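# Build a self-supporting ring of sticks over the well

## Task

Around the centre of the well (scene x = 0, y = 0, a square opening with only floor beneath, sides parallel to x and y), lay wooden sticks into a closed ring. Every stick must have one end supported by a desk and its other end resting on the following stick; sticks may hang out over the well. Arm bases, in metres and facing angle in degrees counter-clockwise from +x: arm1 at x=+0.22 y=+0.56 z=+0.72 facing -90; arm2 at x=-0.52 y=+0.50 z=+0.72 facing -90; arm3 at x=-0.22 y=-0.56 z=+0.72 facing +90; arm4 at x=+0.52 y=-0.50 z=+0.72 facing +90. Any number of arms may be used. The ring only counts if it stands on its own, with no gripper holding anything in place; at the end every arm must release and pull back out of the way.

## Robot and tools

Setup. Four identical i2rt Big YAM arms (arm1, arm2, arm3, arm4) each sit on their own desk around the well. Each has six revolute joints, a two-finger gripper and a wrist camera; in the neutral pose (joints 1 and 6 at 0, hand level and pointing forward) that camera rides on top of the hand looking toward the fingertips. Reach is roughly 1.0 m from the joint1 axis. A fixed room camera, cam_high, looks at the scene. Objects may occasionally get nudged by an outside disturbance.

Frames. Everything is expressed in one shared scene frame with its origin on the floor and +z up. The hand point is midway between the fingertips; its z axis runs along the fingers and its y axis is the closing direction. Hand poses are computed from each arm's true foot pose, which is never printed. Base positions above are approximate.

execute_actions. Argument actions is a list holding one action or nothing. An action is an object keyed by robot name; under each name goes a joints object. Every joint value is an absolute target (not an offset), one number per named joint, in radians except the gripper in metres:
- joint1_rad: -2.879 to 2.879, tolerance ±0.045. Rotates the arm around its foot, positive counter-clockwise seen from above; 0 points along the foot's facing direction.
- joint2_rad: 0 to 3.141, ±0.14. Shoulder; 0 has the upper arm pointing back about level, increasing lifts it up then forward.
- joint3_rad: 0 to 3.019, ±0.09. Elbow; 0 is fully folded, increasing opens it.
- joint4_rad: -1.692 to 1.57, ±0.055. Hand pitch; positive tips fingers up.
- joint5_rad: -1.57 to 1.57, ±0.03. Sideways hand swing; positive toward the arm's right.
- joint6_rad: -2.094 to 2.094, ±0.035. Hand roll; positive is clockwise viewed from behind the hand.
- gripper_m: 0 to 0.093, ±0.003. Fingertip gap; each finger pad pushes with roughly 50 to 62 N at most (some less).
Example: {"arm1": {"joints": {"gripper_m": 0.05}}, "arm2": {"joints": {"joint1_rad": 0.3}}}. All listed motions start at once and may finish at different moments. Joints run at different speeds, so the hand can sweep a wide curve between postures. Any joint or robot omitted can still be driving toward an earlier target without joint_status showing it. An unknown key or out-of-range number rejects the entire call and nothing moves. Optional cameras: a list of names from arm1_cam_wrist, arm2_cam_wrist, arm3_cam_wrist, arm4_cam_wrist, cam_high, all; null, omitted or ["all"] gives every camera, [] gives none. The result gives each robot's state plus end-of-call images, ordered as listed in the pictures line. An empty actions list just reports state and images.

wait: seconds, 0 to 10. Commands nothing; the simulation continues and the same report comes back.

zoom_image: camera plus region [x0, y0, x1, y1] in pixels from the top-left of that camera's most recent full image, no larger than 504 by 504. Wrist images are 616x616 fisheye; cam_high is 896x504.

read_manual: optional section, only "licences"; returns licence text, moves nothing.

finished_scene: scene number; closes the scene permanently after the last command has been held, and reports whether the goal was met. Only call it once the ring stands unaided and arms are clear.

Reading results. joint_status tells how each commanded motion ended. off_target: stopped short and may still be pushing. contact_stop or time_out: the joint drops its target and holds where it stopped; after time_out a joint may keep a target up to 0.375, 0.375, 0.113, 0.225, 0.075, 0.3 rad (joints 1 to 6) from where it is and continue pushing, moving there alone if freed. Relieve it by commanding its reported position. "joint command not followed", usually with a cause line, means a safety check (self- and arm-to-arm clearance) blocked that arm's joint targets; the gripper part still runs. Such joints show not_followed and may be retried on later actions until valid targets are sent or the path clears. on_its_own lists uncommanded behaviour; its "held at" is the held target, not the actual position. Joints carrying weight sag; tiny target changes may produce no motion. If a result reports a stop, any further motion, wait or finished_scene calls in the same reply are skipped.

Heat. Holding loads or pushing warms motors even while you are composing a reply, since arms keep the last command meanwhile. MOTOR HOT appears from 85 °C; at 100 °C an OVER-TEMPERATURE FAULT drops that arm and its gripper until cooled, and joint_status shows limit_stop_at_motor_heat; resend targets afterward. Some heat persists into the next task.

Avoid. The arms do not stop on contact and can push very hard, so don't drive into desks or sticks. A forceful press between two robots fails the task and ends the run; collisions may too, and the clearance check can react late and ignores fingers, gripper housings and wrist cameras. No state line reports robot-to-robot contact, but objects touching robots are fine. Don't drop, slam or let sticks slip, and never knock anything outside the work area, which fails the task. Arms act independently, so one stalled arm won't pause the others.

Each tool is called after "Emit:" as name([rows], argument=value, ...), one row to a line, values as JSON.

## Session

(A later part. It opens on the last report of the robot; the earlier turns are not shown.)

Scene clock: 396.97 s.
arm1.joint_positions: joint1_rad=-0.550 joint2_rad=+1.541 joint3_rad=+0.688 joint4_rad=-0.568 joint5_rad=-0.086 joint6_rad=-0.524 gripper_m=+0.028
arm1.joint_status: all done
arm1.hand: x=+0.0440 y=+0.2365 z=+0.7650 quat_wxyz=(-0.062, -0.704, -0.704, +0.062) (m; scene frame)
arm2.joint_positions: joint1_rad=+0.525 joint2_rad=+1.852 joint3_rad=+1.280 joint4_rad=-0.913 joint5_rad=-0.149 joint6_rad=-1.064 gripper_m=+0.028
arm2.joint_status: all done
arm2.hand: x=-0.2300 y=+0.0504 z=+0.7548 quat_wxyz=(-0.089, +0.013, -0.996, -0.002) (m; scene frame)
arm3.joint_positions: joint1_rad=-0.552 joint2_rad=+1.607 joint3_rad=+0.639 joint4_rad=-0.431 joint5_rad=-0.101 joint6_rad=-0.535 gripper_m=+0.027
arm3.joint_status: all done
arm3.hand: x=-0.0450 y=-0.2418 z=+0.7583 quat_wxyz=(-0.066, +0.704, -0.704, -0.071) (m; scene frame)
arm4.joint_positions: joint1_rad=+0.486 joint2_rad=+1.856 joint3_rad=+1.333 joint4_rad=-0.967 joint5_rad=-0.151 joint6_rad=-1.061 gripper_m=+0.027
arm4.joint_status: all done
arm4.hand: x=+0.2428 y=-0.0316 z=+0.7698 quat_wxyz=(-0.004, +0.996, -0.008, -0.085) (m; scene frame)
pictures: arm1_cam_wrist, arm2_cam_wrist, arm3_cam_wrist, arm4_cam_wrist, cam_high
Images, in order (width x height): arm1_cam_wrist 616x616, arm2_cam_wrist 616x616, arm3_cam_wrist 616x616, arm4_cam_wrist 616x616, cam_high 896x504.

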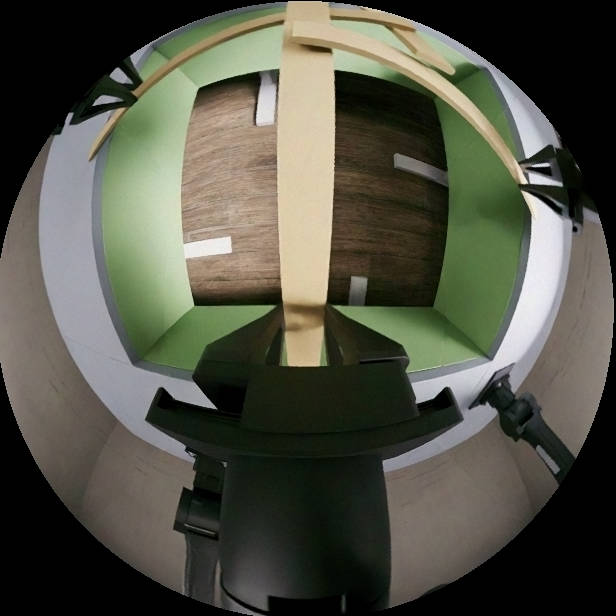

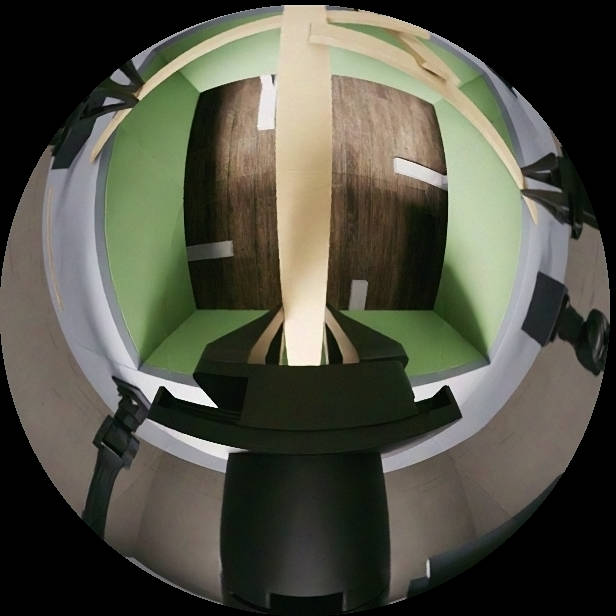

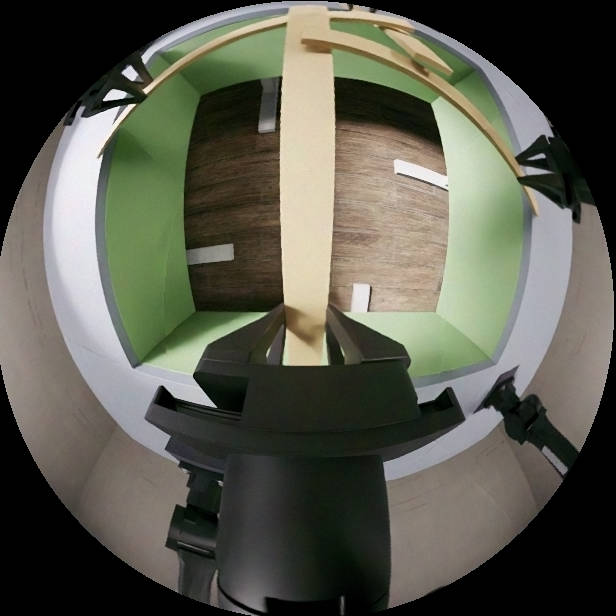

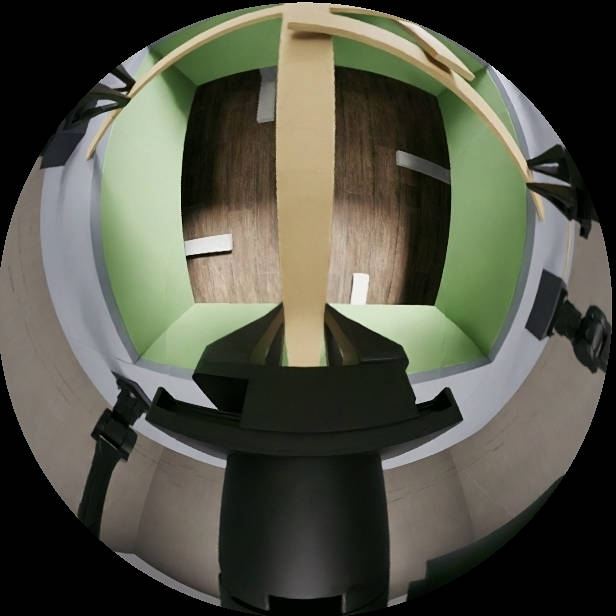

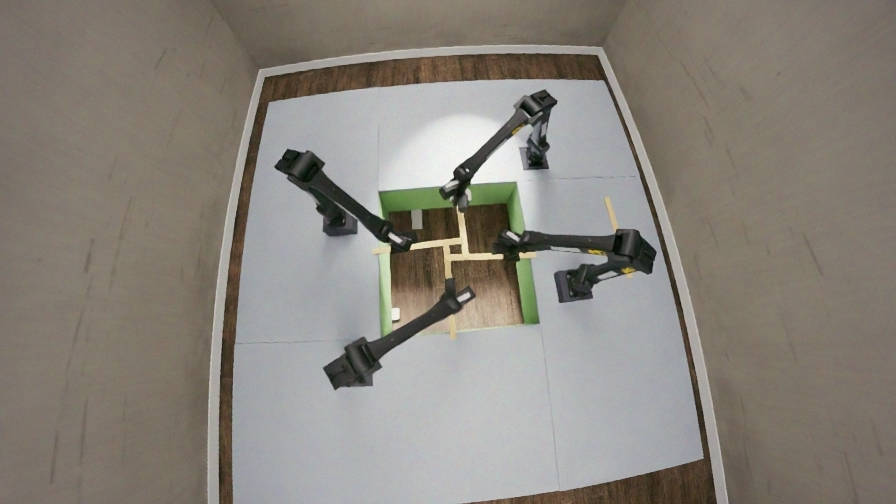

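Emit:
zoom_image(camera="arm3_cam_wrist", region=[60, 80, 170, 190])

Emit:
zoom_image(camera="arm1_cam_wrist", region=[50, 80, 160, 190])

Emit:
zoom_image(camera="arm2_cam_wrist", region=[50, 80, 160, 190])

Emit:
zoom_image(camera="arm4_cam_wrist", region=[50, 80, 160, 190])

Emit:
zoom_image(camera="arm4_cam_wrist", region=[260, 0, 490, 110])

Emit:
zoom_image(camera="arm2_cam_wrist", region=[260, 0, 490, 110])

Region (60, 80, 170, 190) of arm3_cam_wrist's 616x616 image, scaled by 4.582, with more detail than that image has.

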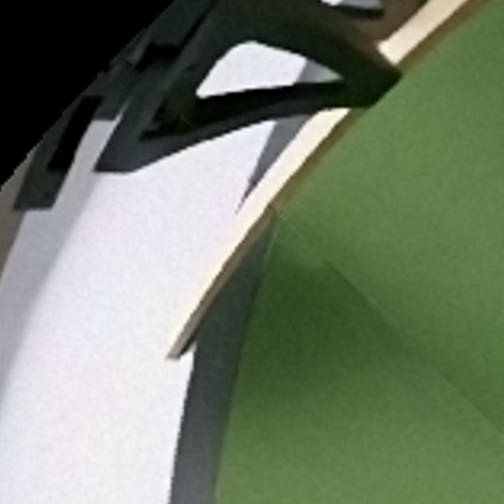

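Region (50, 80, 160, 190) of arm1_cam_wrist's 616x616 image, scaled by 4.582, with more detail than that image has.

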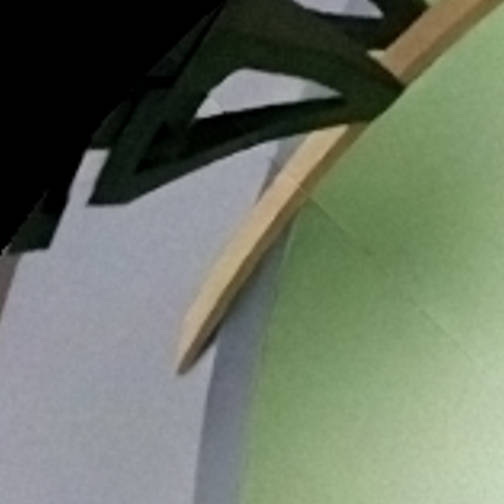

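Region (50, 80, 160, 190) of arm2_cam_wrist's 616x616 image, scaled by 4.582, with more detail than that image has.

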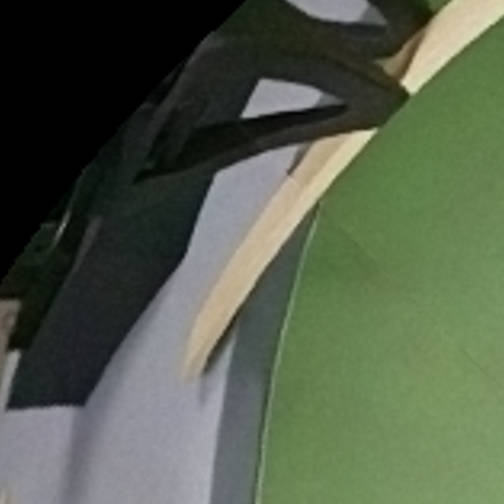

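Region (50, 80, 160, 190) of arm4_cam_wrist's 616x616 image, scaled by 4.582, with more detail than that image has.

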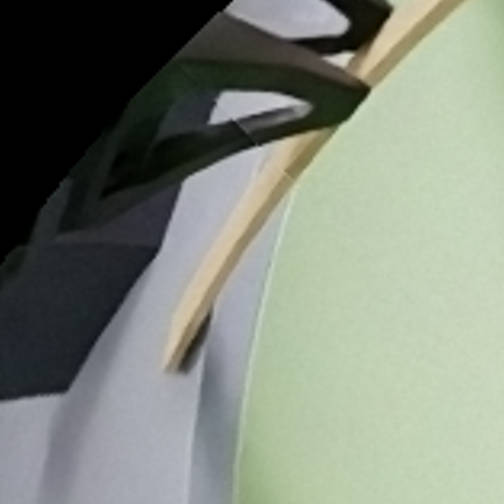

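Region (260, 0, 490, 110) of arm4_cam_wrist's 616x616 image, scaled by 2.191, with more detail than that image has; it fills the top 241 rows of this view, and the rest is white.

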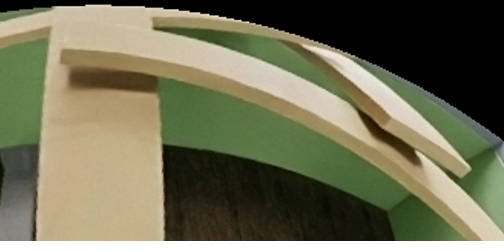

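Region (260, 0, 490, 110) of arm2_cam_wrist's 616x616 image, scaled by 2.191, with more detail than that image has; it fills the top 241 rows of this view, and the rest is white.

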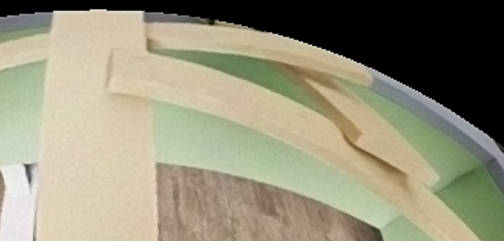

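Emit:
execute_actions([
  {"arm1":{"joints":{"joint2_rad":1.578,"joint5_rad":-0.072}},"arm3":{"joints":{"joint1_rad":-0.532,"joint2_rad":1.652,"joint3_rad":0.693,"joint5_rad":-0.089,"joint6_rad":-0.51}},"arm2":{"joints":{"joint2_rad":1.888,"joint5_rad":-0.117}},"arm4":{"joints":{"joint1_rad":0.511,"joint2_rad":1.878,"joint5_rad":-0.124,"joint6_rad":-1.043}}},
])

Emit:
zoom_image(camera="arm4_cam_wrist", region=[50, 0, 550, 230])

Emit:
zoom_image(camera="arm4_cam_wrist", region=[260, 0, 490, 110])

Emit:
zoom_image(camera="arm2_cam_wrist", region=[260, 0, 490, 110])

Scene clock: 439.20 s.
arm1.joint_positions: joint1_rad=-0.550 joint2_rad=+1.571 joint3_rad=+0.688 joint4_rad=-0.568 joint5_rad=-0.074 joint6_rad=-0.524 gripper_m=+0.028
arm1.joint_status: all done
arm1.hand: x=+0.0446 y=+0.2415 z=+0.7546 quat_wxyz=(-0.052, -0.706, -0.705, +0.049) (m; scene frame)
arm2.joint_positions: joint1_rad=+0.525 joint2_rad=+1.864 joint3_rad=+1.280 joint4_rad=-0.913 joint5_rad=-0.119 joint6_rad=-1.065 gripper_m=+0.028
arm2.joint_status: all done
arm2.hand: x=-0.2351 y=+0.0490 z=+0.7476 quat_wxyz=(-0.072, +0.012, -0.997, +0.000) (m; scene frame)
arm3.joint_positions: joint1_rad=-0.541 joint2_rad=+1.643 joint3_rad=+0.654 joint4_rad=-0.431 joint5_rad=-0.090 joint6_rad=-0.526 gripper_m=+0.027
arm3.joint_status: all done
arm3.hand: x=-0.0459 y=-0.2395 z=+0.7495 quat_wxyz=(-0.057, +0.705, -0.704, -0.064) (m; scene frame)
arm4.joint_positions: joint1_rad=+0.497 joint2_rad=+1.869 joint3_rad=+1.333 joint4_rad=-0.966 joint5_rad=-0.127 joint6_rad=-1.054 gripper_m=+0.027
arm4.joint_status: all done
arm4.hand: x=+0.2415 y=-0.0336 z=+0.7625 quat_wxyz=(-0.004, +0.997, -0.006, -0.072) (m; scene frame)
pictures: arm1_cam_wrist, arm2_cam_wrist, arm3_cam_wrist, arm4_cam_wrist, cam_high
Images, in order (width x height): arm1_cam_wrist 616x616, arm2_cam_wrist 616x616, arm3_cam_wrist 616x616, arm4_cam_wrist 616x616, cam_high 896x504.

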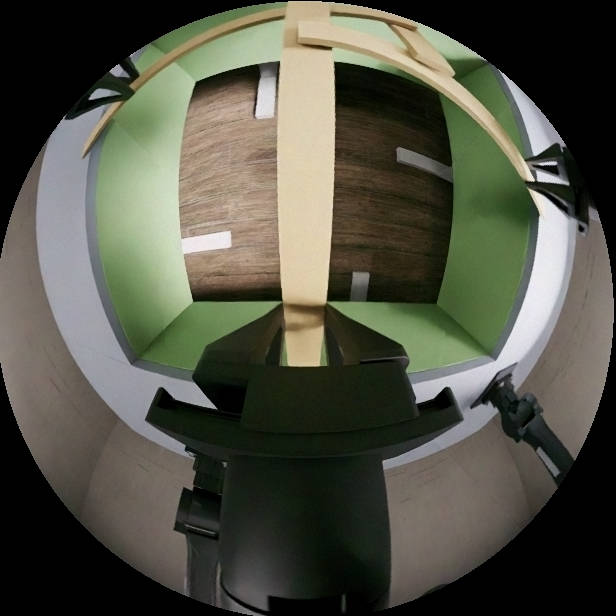

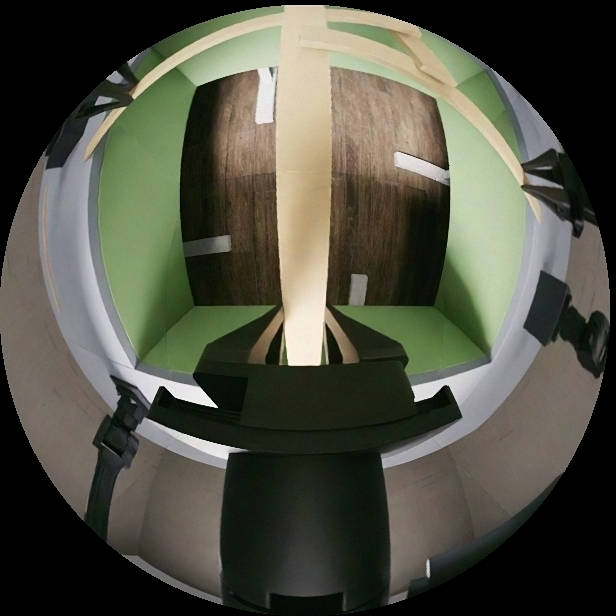

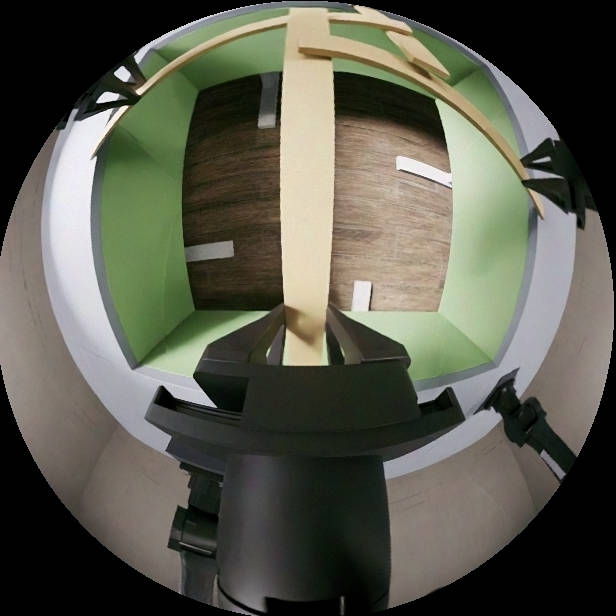

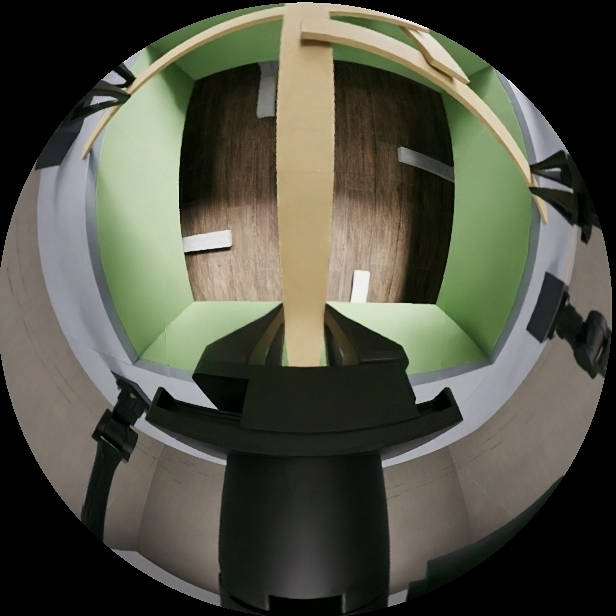

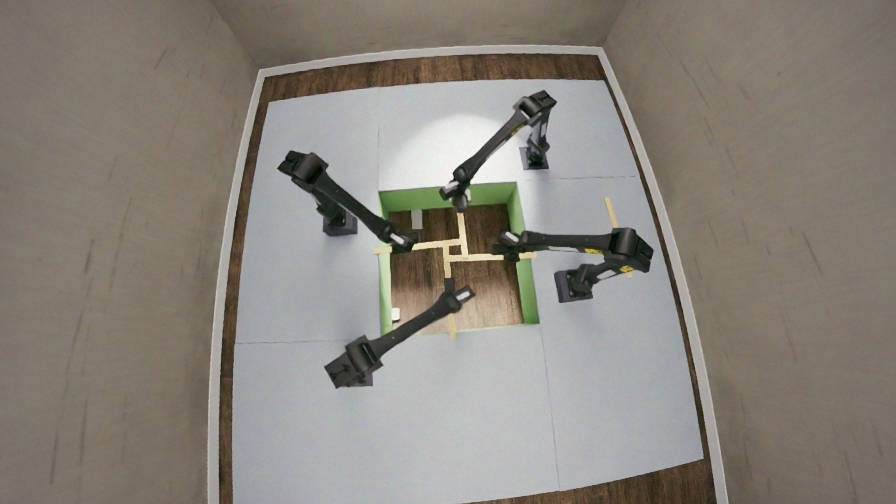

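Region (50, 0, 550, 230) of arm4_cam_wrist's 616x616 image, scaled by 1.008, with more detail than that image has; it fills the top 232 rows of this view, and the rest is white.

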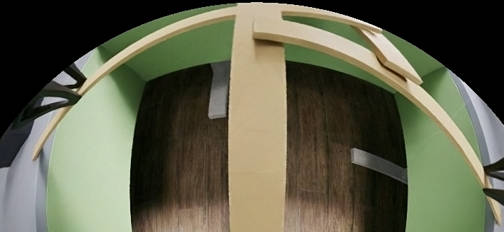

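Region (260, 0, 490, 110) of arm4_cam_wrist's 616x616 image, scaled by 2.191, with more detail than that image has; it fills the top 241 rows of this view, and the rest is white.

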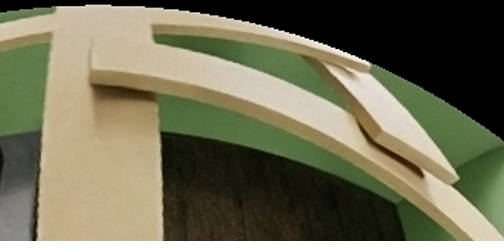

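Region (260, 0, 490, 110) of arm2_cam_wrist's 616x616 image, scaled by 2.191, with more detail than that image has; it fills the top 241 rows of this view, and the rest is white.

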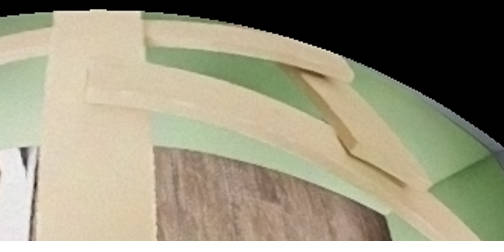

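Emit:
execute_actions([
  {"arm1":{"joints":{"gripper_m":0.036}},"arm3":{"joints":{"gripper_m":0.036}},"arm2":{"joints":{"gripper_m":0.036}}},
], cameras=["arm3_cam_wrist","arm1_cam_wrist"])

Scene clock: 446.10 s.
arm1.joint_positions: joint1_rad=-0.550 joint2_rad=+1.571 joint3_rad=+0.688 joint4_rad=-0.568 joint5_rad=-0.074 joint6_rad=-0.524 gripper_m=+0.036
arm1.joint_status: all done
arm1.hand: x=+0.0446 y=+0.2415 z=+0.7546 quat_wxyz=(-0.052, -0.706, -0.704, +0.049) (m; scene frame)
arm2.joint_positions: joint1_rad=+0.525 joint2_rad=+1.864 joint3_rad=+1.280 joint4_rad=-0.913 joint5_rad=-0.119 joint6_rad=-1.065 gripper_m=+0.036
arm2.joint_status: all done
arm2.hand: x=-0.2351 y=+0.0490 z=+0.7476 quat_wxyz=(-0.072, +0.012, -0.997, +0.000) (m; scene frame)
arm3.joint_positions: joint1_rad=-0.541 joint2_rad=+1.643 joint3_rad=+0.659 joint4_rad=-0.428 joint5_rad=-0.090 joint6_rad=-0.525 gripper_m=+0.036
arm3.joint_status: all done
arm3.hand: x=-0.0441 y=-0.2364 z=+0.7508 quat_wxyz=(-0.061, +0.704, -0.705, -0.065) (m; scene frame)
arm4.joint_positions: joint1_rad=+0.497 joint2_rad=+1.873 joint3_rad=+1.330 joint4_rad=-0.966 joint5_rad=-0.124 joint6_rad=-1.053 gripper_m=+0.027
arm4.joint_status: not commanded
arm4.hand: x=+0.2427 y=-0.0346 z=+0.7595 quat_wxyz=(-0.002, +0.998, -0.007, -0.069) (m; scene frame)
pictures: arm1_cam_wrist, arm3_cam_wrist
Images, in order (width x height): arm1_cam_wrist 616x616, arm3_cam_wrist 616x616.

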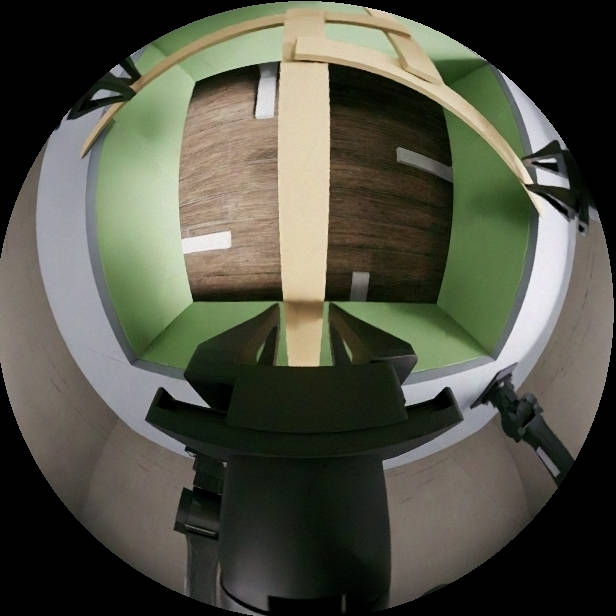

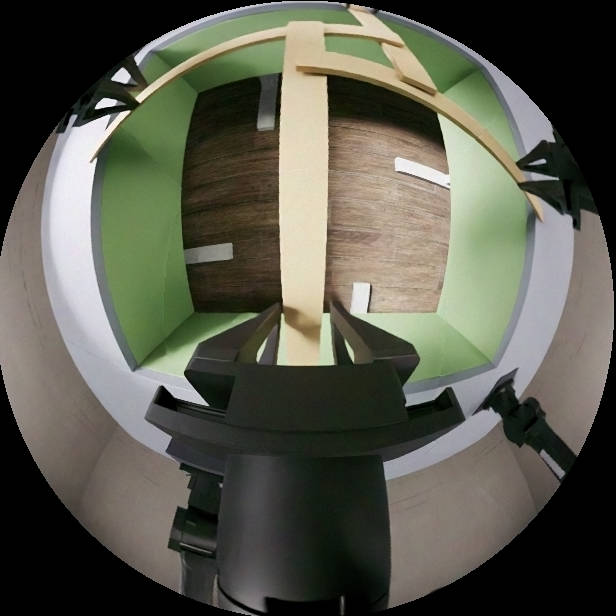

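Emit:
execute_actions([
  {"arm1":{"joints":{"gripper_m":0.07}},"arm3":{"joints":{"gripper_m":0.07}},"arm2":{"joints":{"gripper_m":0.07}},"arm4":{"joints":{"gripper_m":0.07}}},
], cameras=["arm3_cam_wrist","arm1_cam_wrist"])

Scene clock: 452.73 s.
arm1.joint_positions: joint1_rad=-0.550 joint2_rad=+1.571 joint3_rad=+0.688 joint4_rad=-0.568 joint5_rad=-0.074 joint6_rad=-0.524 gripper_m=+0.070
arm1.joint_status: all done
arm1.hand: x=+0.0446 y=+0.2415 z=+0.7546 quat_wxyz=(-0.052, -0.706, -0.704, +0.049) (m; scene frame)
arm2.joint_positions: joint1_rad=+0.525 joint2_rad=+1.864 joint3_rad=+1.280 joint4_rad=-0.913 joint5_rad=-0.119 joint6_rad=-1.065 gripper_m=+0.070
arm2.joint_status: all done
arm2.hand: x=-0.2351 y=+0.0490 z=+0.7476 quat_wxyz=(-0.072, +0.012, -0.997, +0.000) (m; scene frame)
arm3.joint_positions: joint1_rad=-0.541 joint2_rad=+1.643 joint3_rad=+0.659 joint4_rad=-0.428 joint5_rad=-0.090 joint6_rad=-0.525 gripper_m=+0.070
arm3.joint_status: all done
arm3.hand: x=-0.0441 y=-0.2364 z=+0.7508 quat_wxyz=(-0.061, +0.704, -0.705, -0.065) (m; scene frame)
arm4.joint_positions: joint1_rad=+0.497 joint2_rad=+1.873 joint3_rad=+1.330 joint4_rad=-0.966 joint5_rad=-0.124 joint6_rad=-1.052 gripper_m=+0.070
arm4.joint_status: all done
arm4.hand: x=+0.2427 y=-0.0346 z=+0.7595 quat_wxyz=(-0.002, +0.998, -0.008, -0.069) (m; scene frame)
pictures: arm1_cam_wrist, arm3_cam_wrist
Images, in order (width x height): arm1_cam_wrist 616x616, arm3_cam_wrist 616x616.

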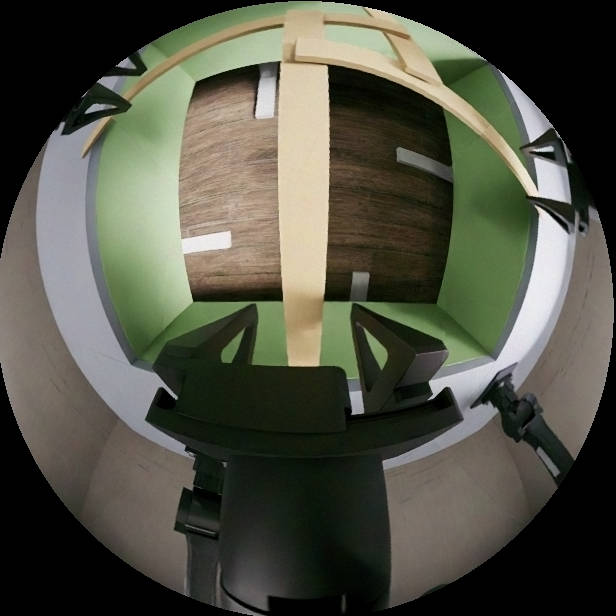

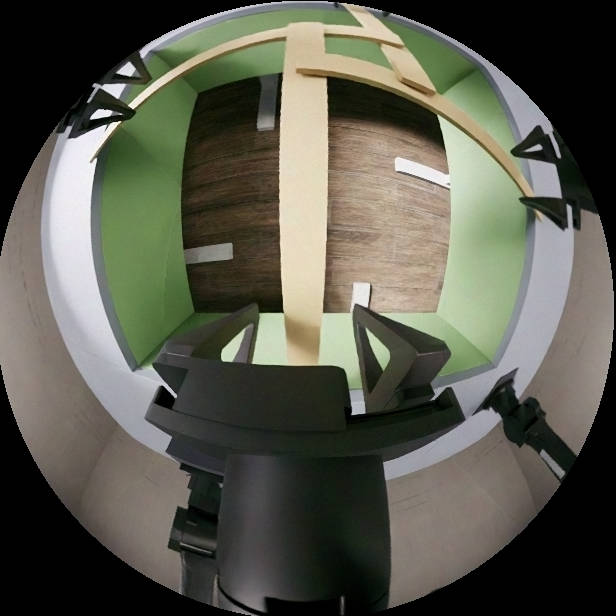

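Standing. Retreat by lifting the shoulders.

Emit:
execute_actions([
  {"arm1":{"joints":{"joint2_rad":0.9,"joint4_rad":-1.0}},"arm3":{"joints":{"joint2_rad":0.9,"joint4_rad":-0.9}},"arm2":{"joints":{"joint2_rad":1.1,"joint4_rad":-1.3}},"arm4":{"joints":{"joint2_rad":1.1,"joint4_rad":-1.3}}},
], cameras=["cam_high"])

Emit:
zoom_image(camera="cam_high", region=[360, 165, 560, 355])

Scene clock: 465.27 s.
arm1.joint_positions: joint1_rad=-0.550 joint2_rad=+0.900 joint3_rad=+0.688 joint4_rad=-0.988 joint5_rad=-0.074 joint6_rad=-0.524 gripper_m=+0.070
arm1.joint_status: all done
arm1.hand: x=+0.0747 y=+0.2935 z=+0.9444 quat_wxyz=(-0.083, -0.692, -0.697, +0.170) (m; scene frame)
arm2.joint_positions: joint1_rad=+0.525 joint2_rad=+1.087 joint3_rad=+1.273 joint4_rad=-1.291 joint5_rad=-0.119 joint6_rad=-1.065 gripper_m=+0.070
arm2.joint_status: all done
arm2.hand: x=-0.3082 y=+0.1702 z=+1.0789 quat_wxyz=(-0.167, +0.023, -0.971, +0.170) (m; scene frame)
arm3.joint_positions: joint1_rad=-0.541 joint2_rad=+0.897 joint3_rad=+0.659 joint4_rad=-0.892 joint5_rad=-0.090 joint6_rad=-0.525 gripper_m=+0.070
arm3.joint_status: all done
arm3.hand: x=-0.0690 y=-0.2808 z=+0.9653 quat_wxyz=(-0.196, +0.694, -0.686, -0.099) (m; scene frame)
arm4.joint_positions: joint1_rad=+0.497 joint2_rad=+1.099 joint3_rad=+1.322 joint4_rad=-1.288 joint5_rad=-0.124 joint6_rad=-1.052 gripper_m=+0.070
arm4.joint_status: all done
arm4.hand: x=+0.3097 y=-0.1612 z=+1.0971 quat_wxyz=(-0.194, +0.966, +0.007, -0.174) (m; scene frame)
pictures: cam_high
Images, in order (width x height): cam_high 896x504.

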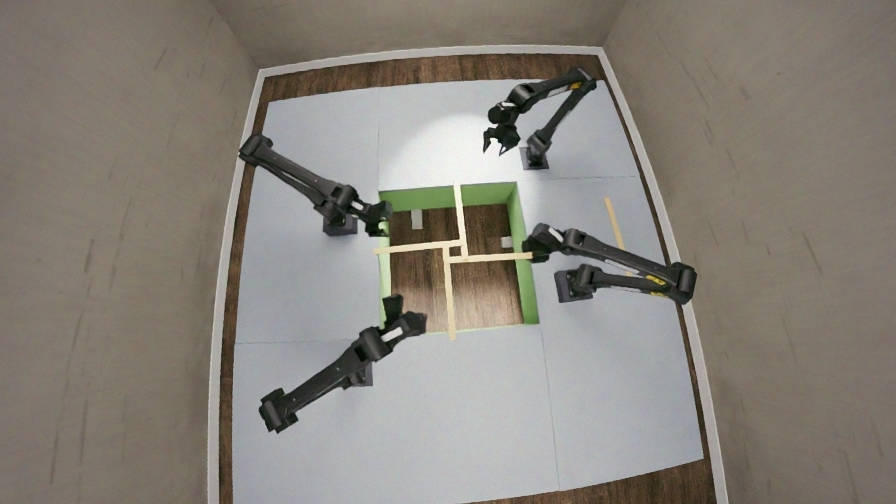

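Region (360, 165, 560, 355) of cam_high's 896x504 image, scaled by 2.520, with more detail than that image has; it fills the top 479 rows of this view, and the rest is white.

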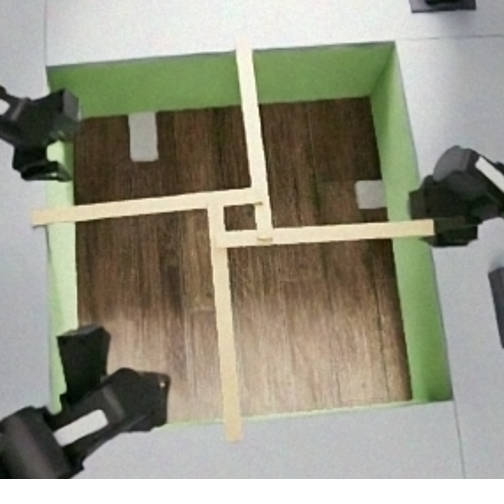

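Emit:
finished_scene(scene=1)

The scene is finished: the task was done.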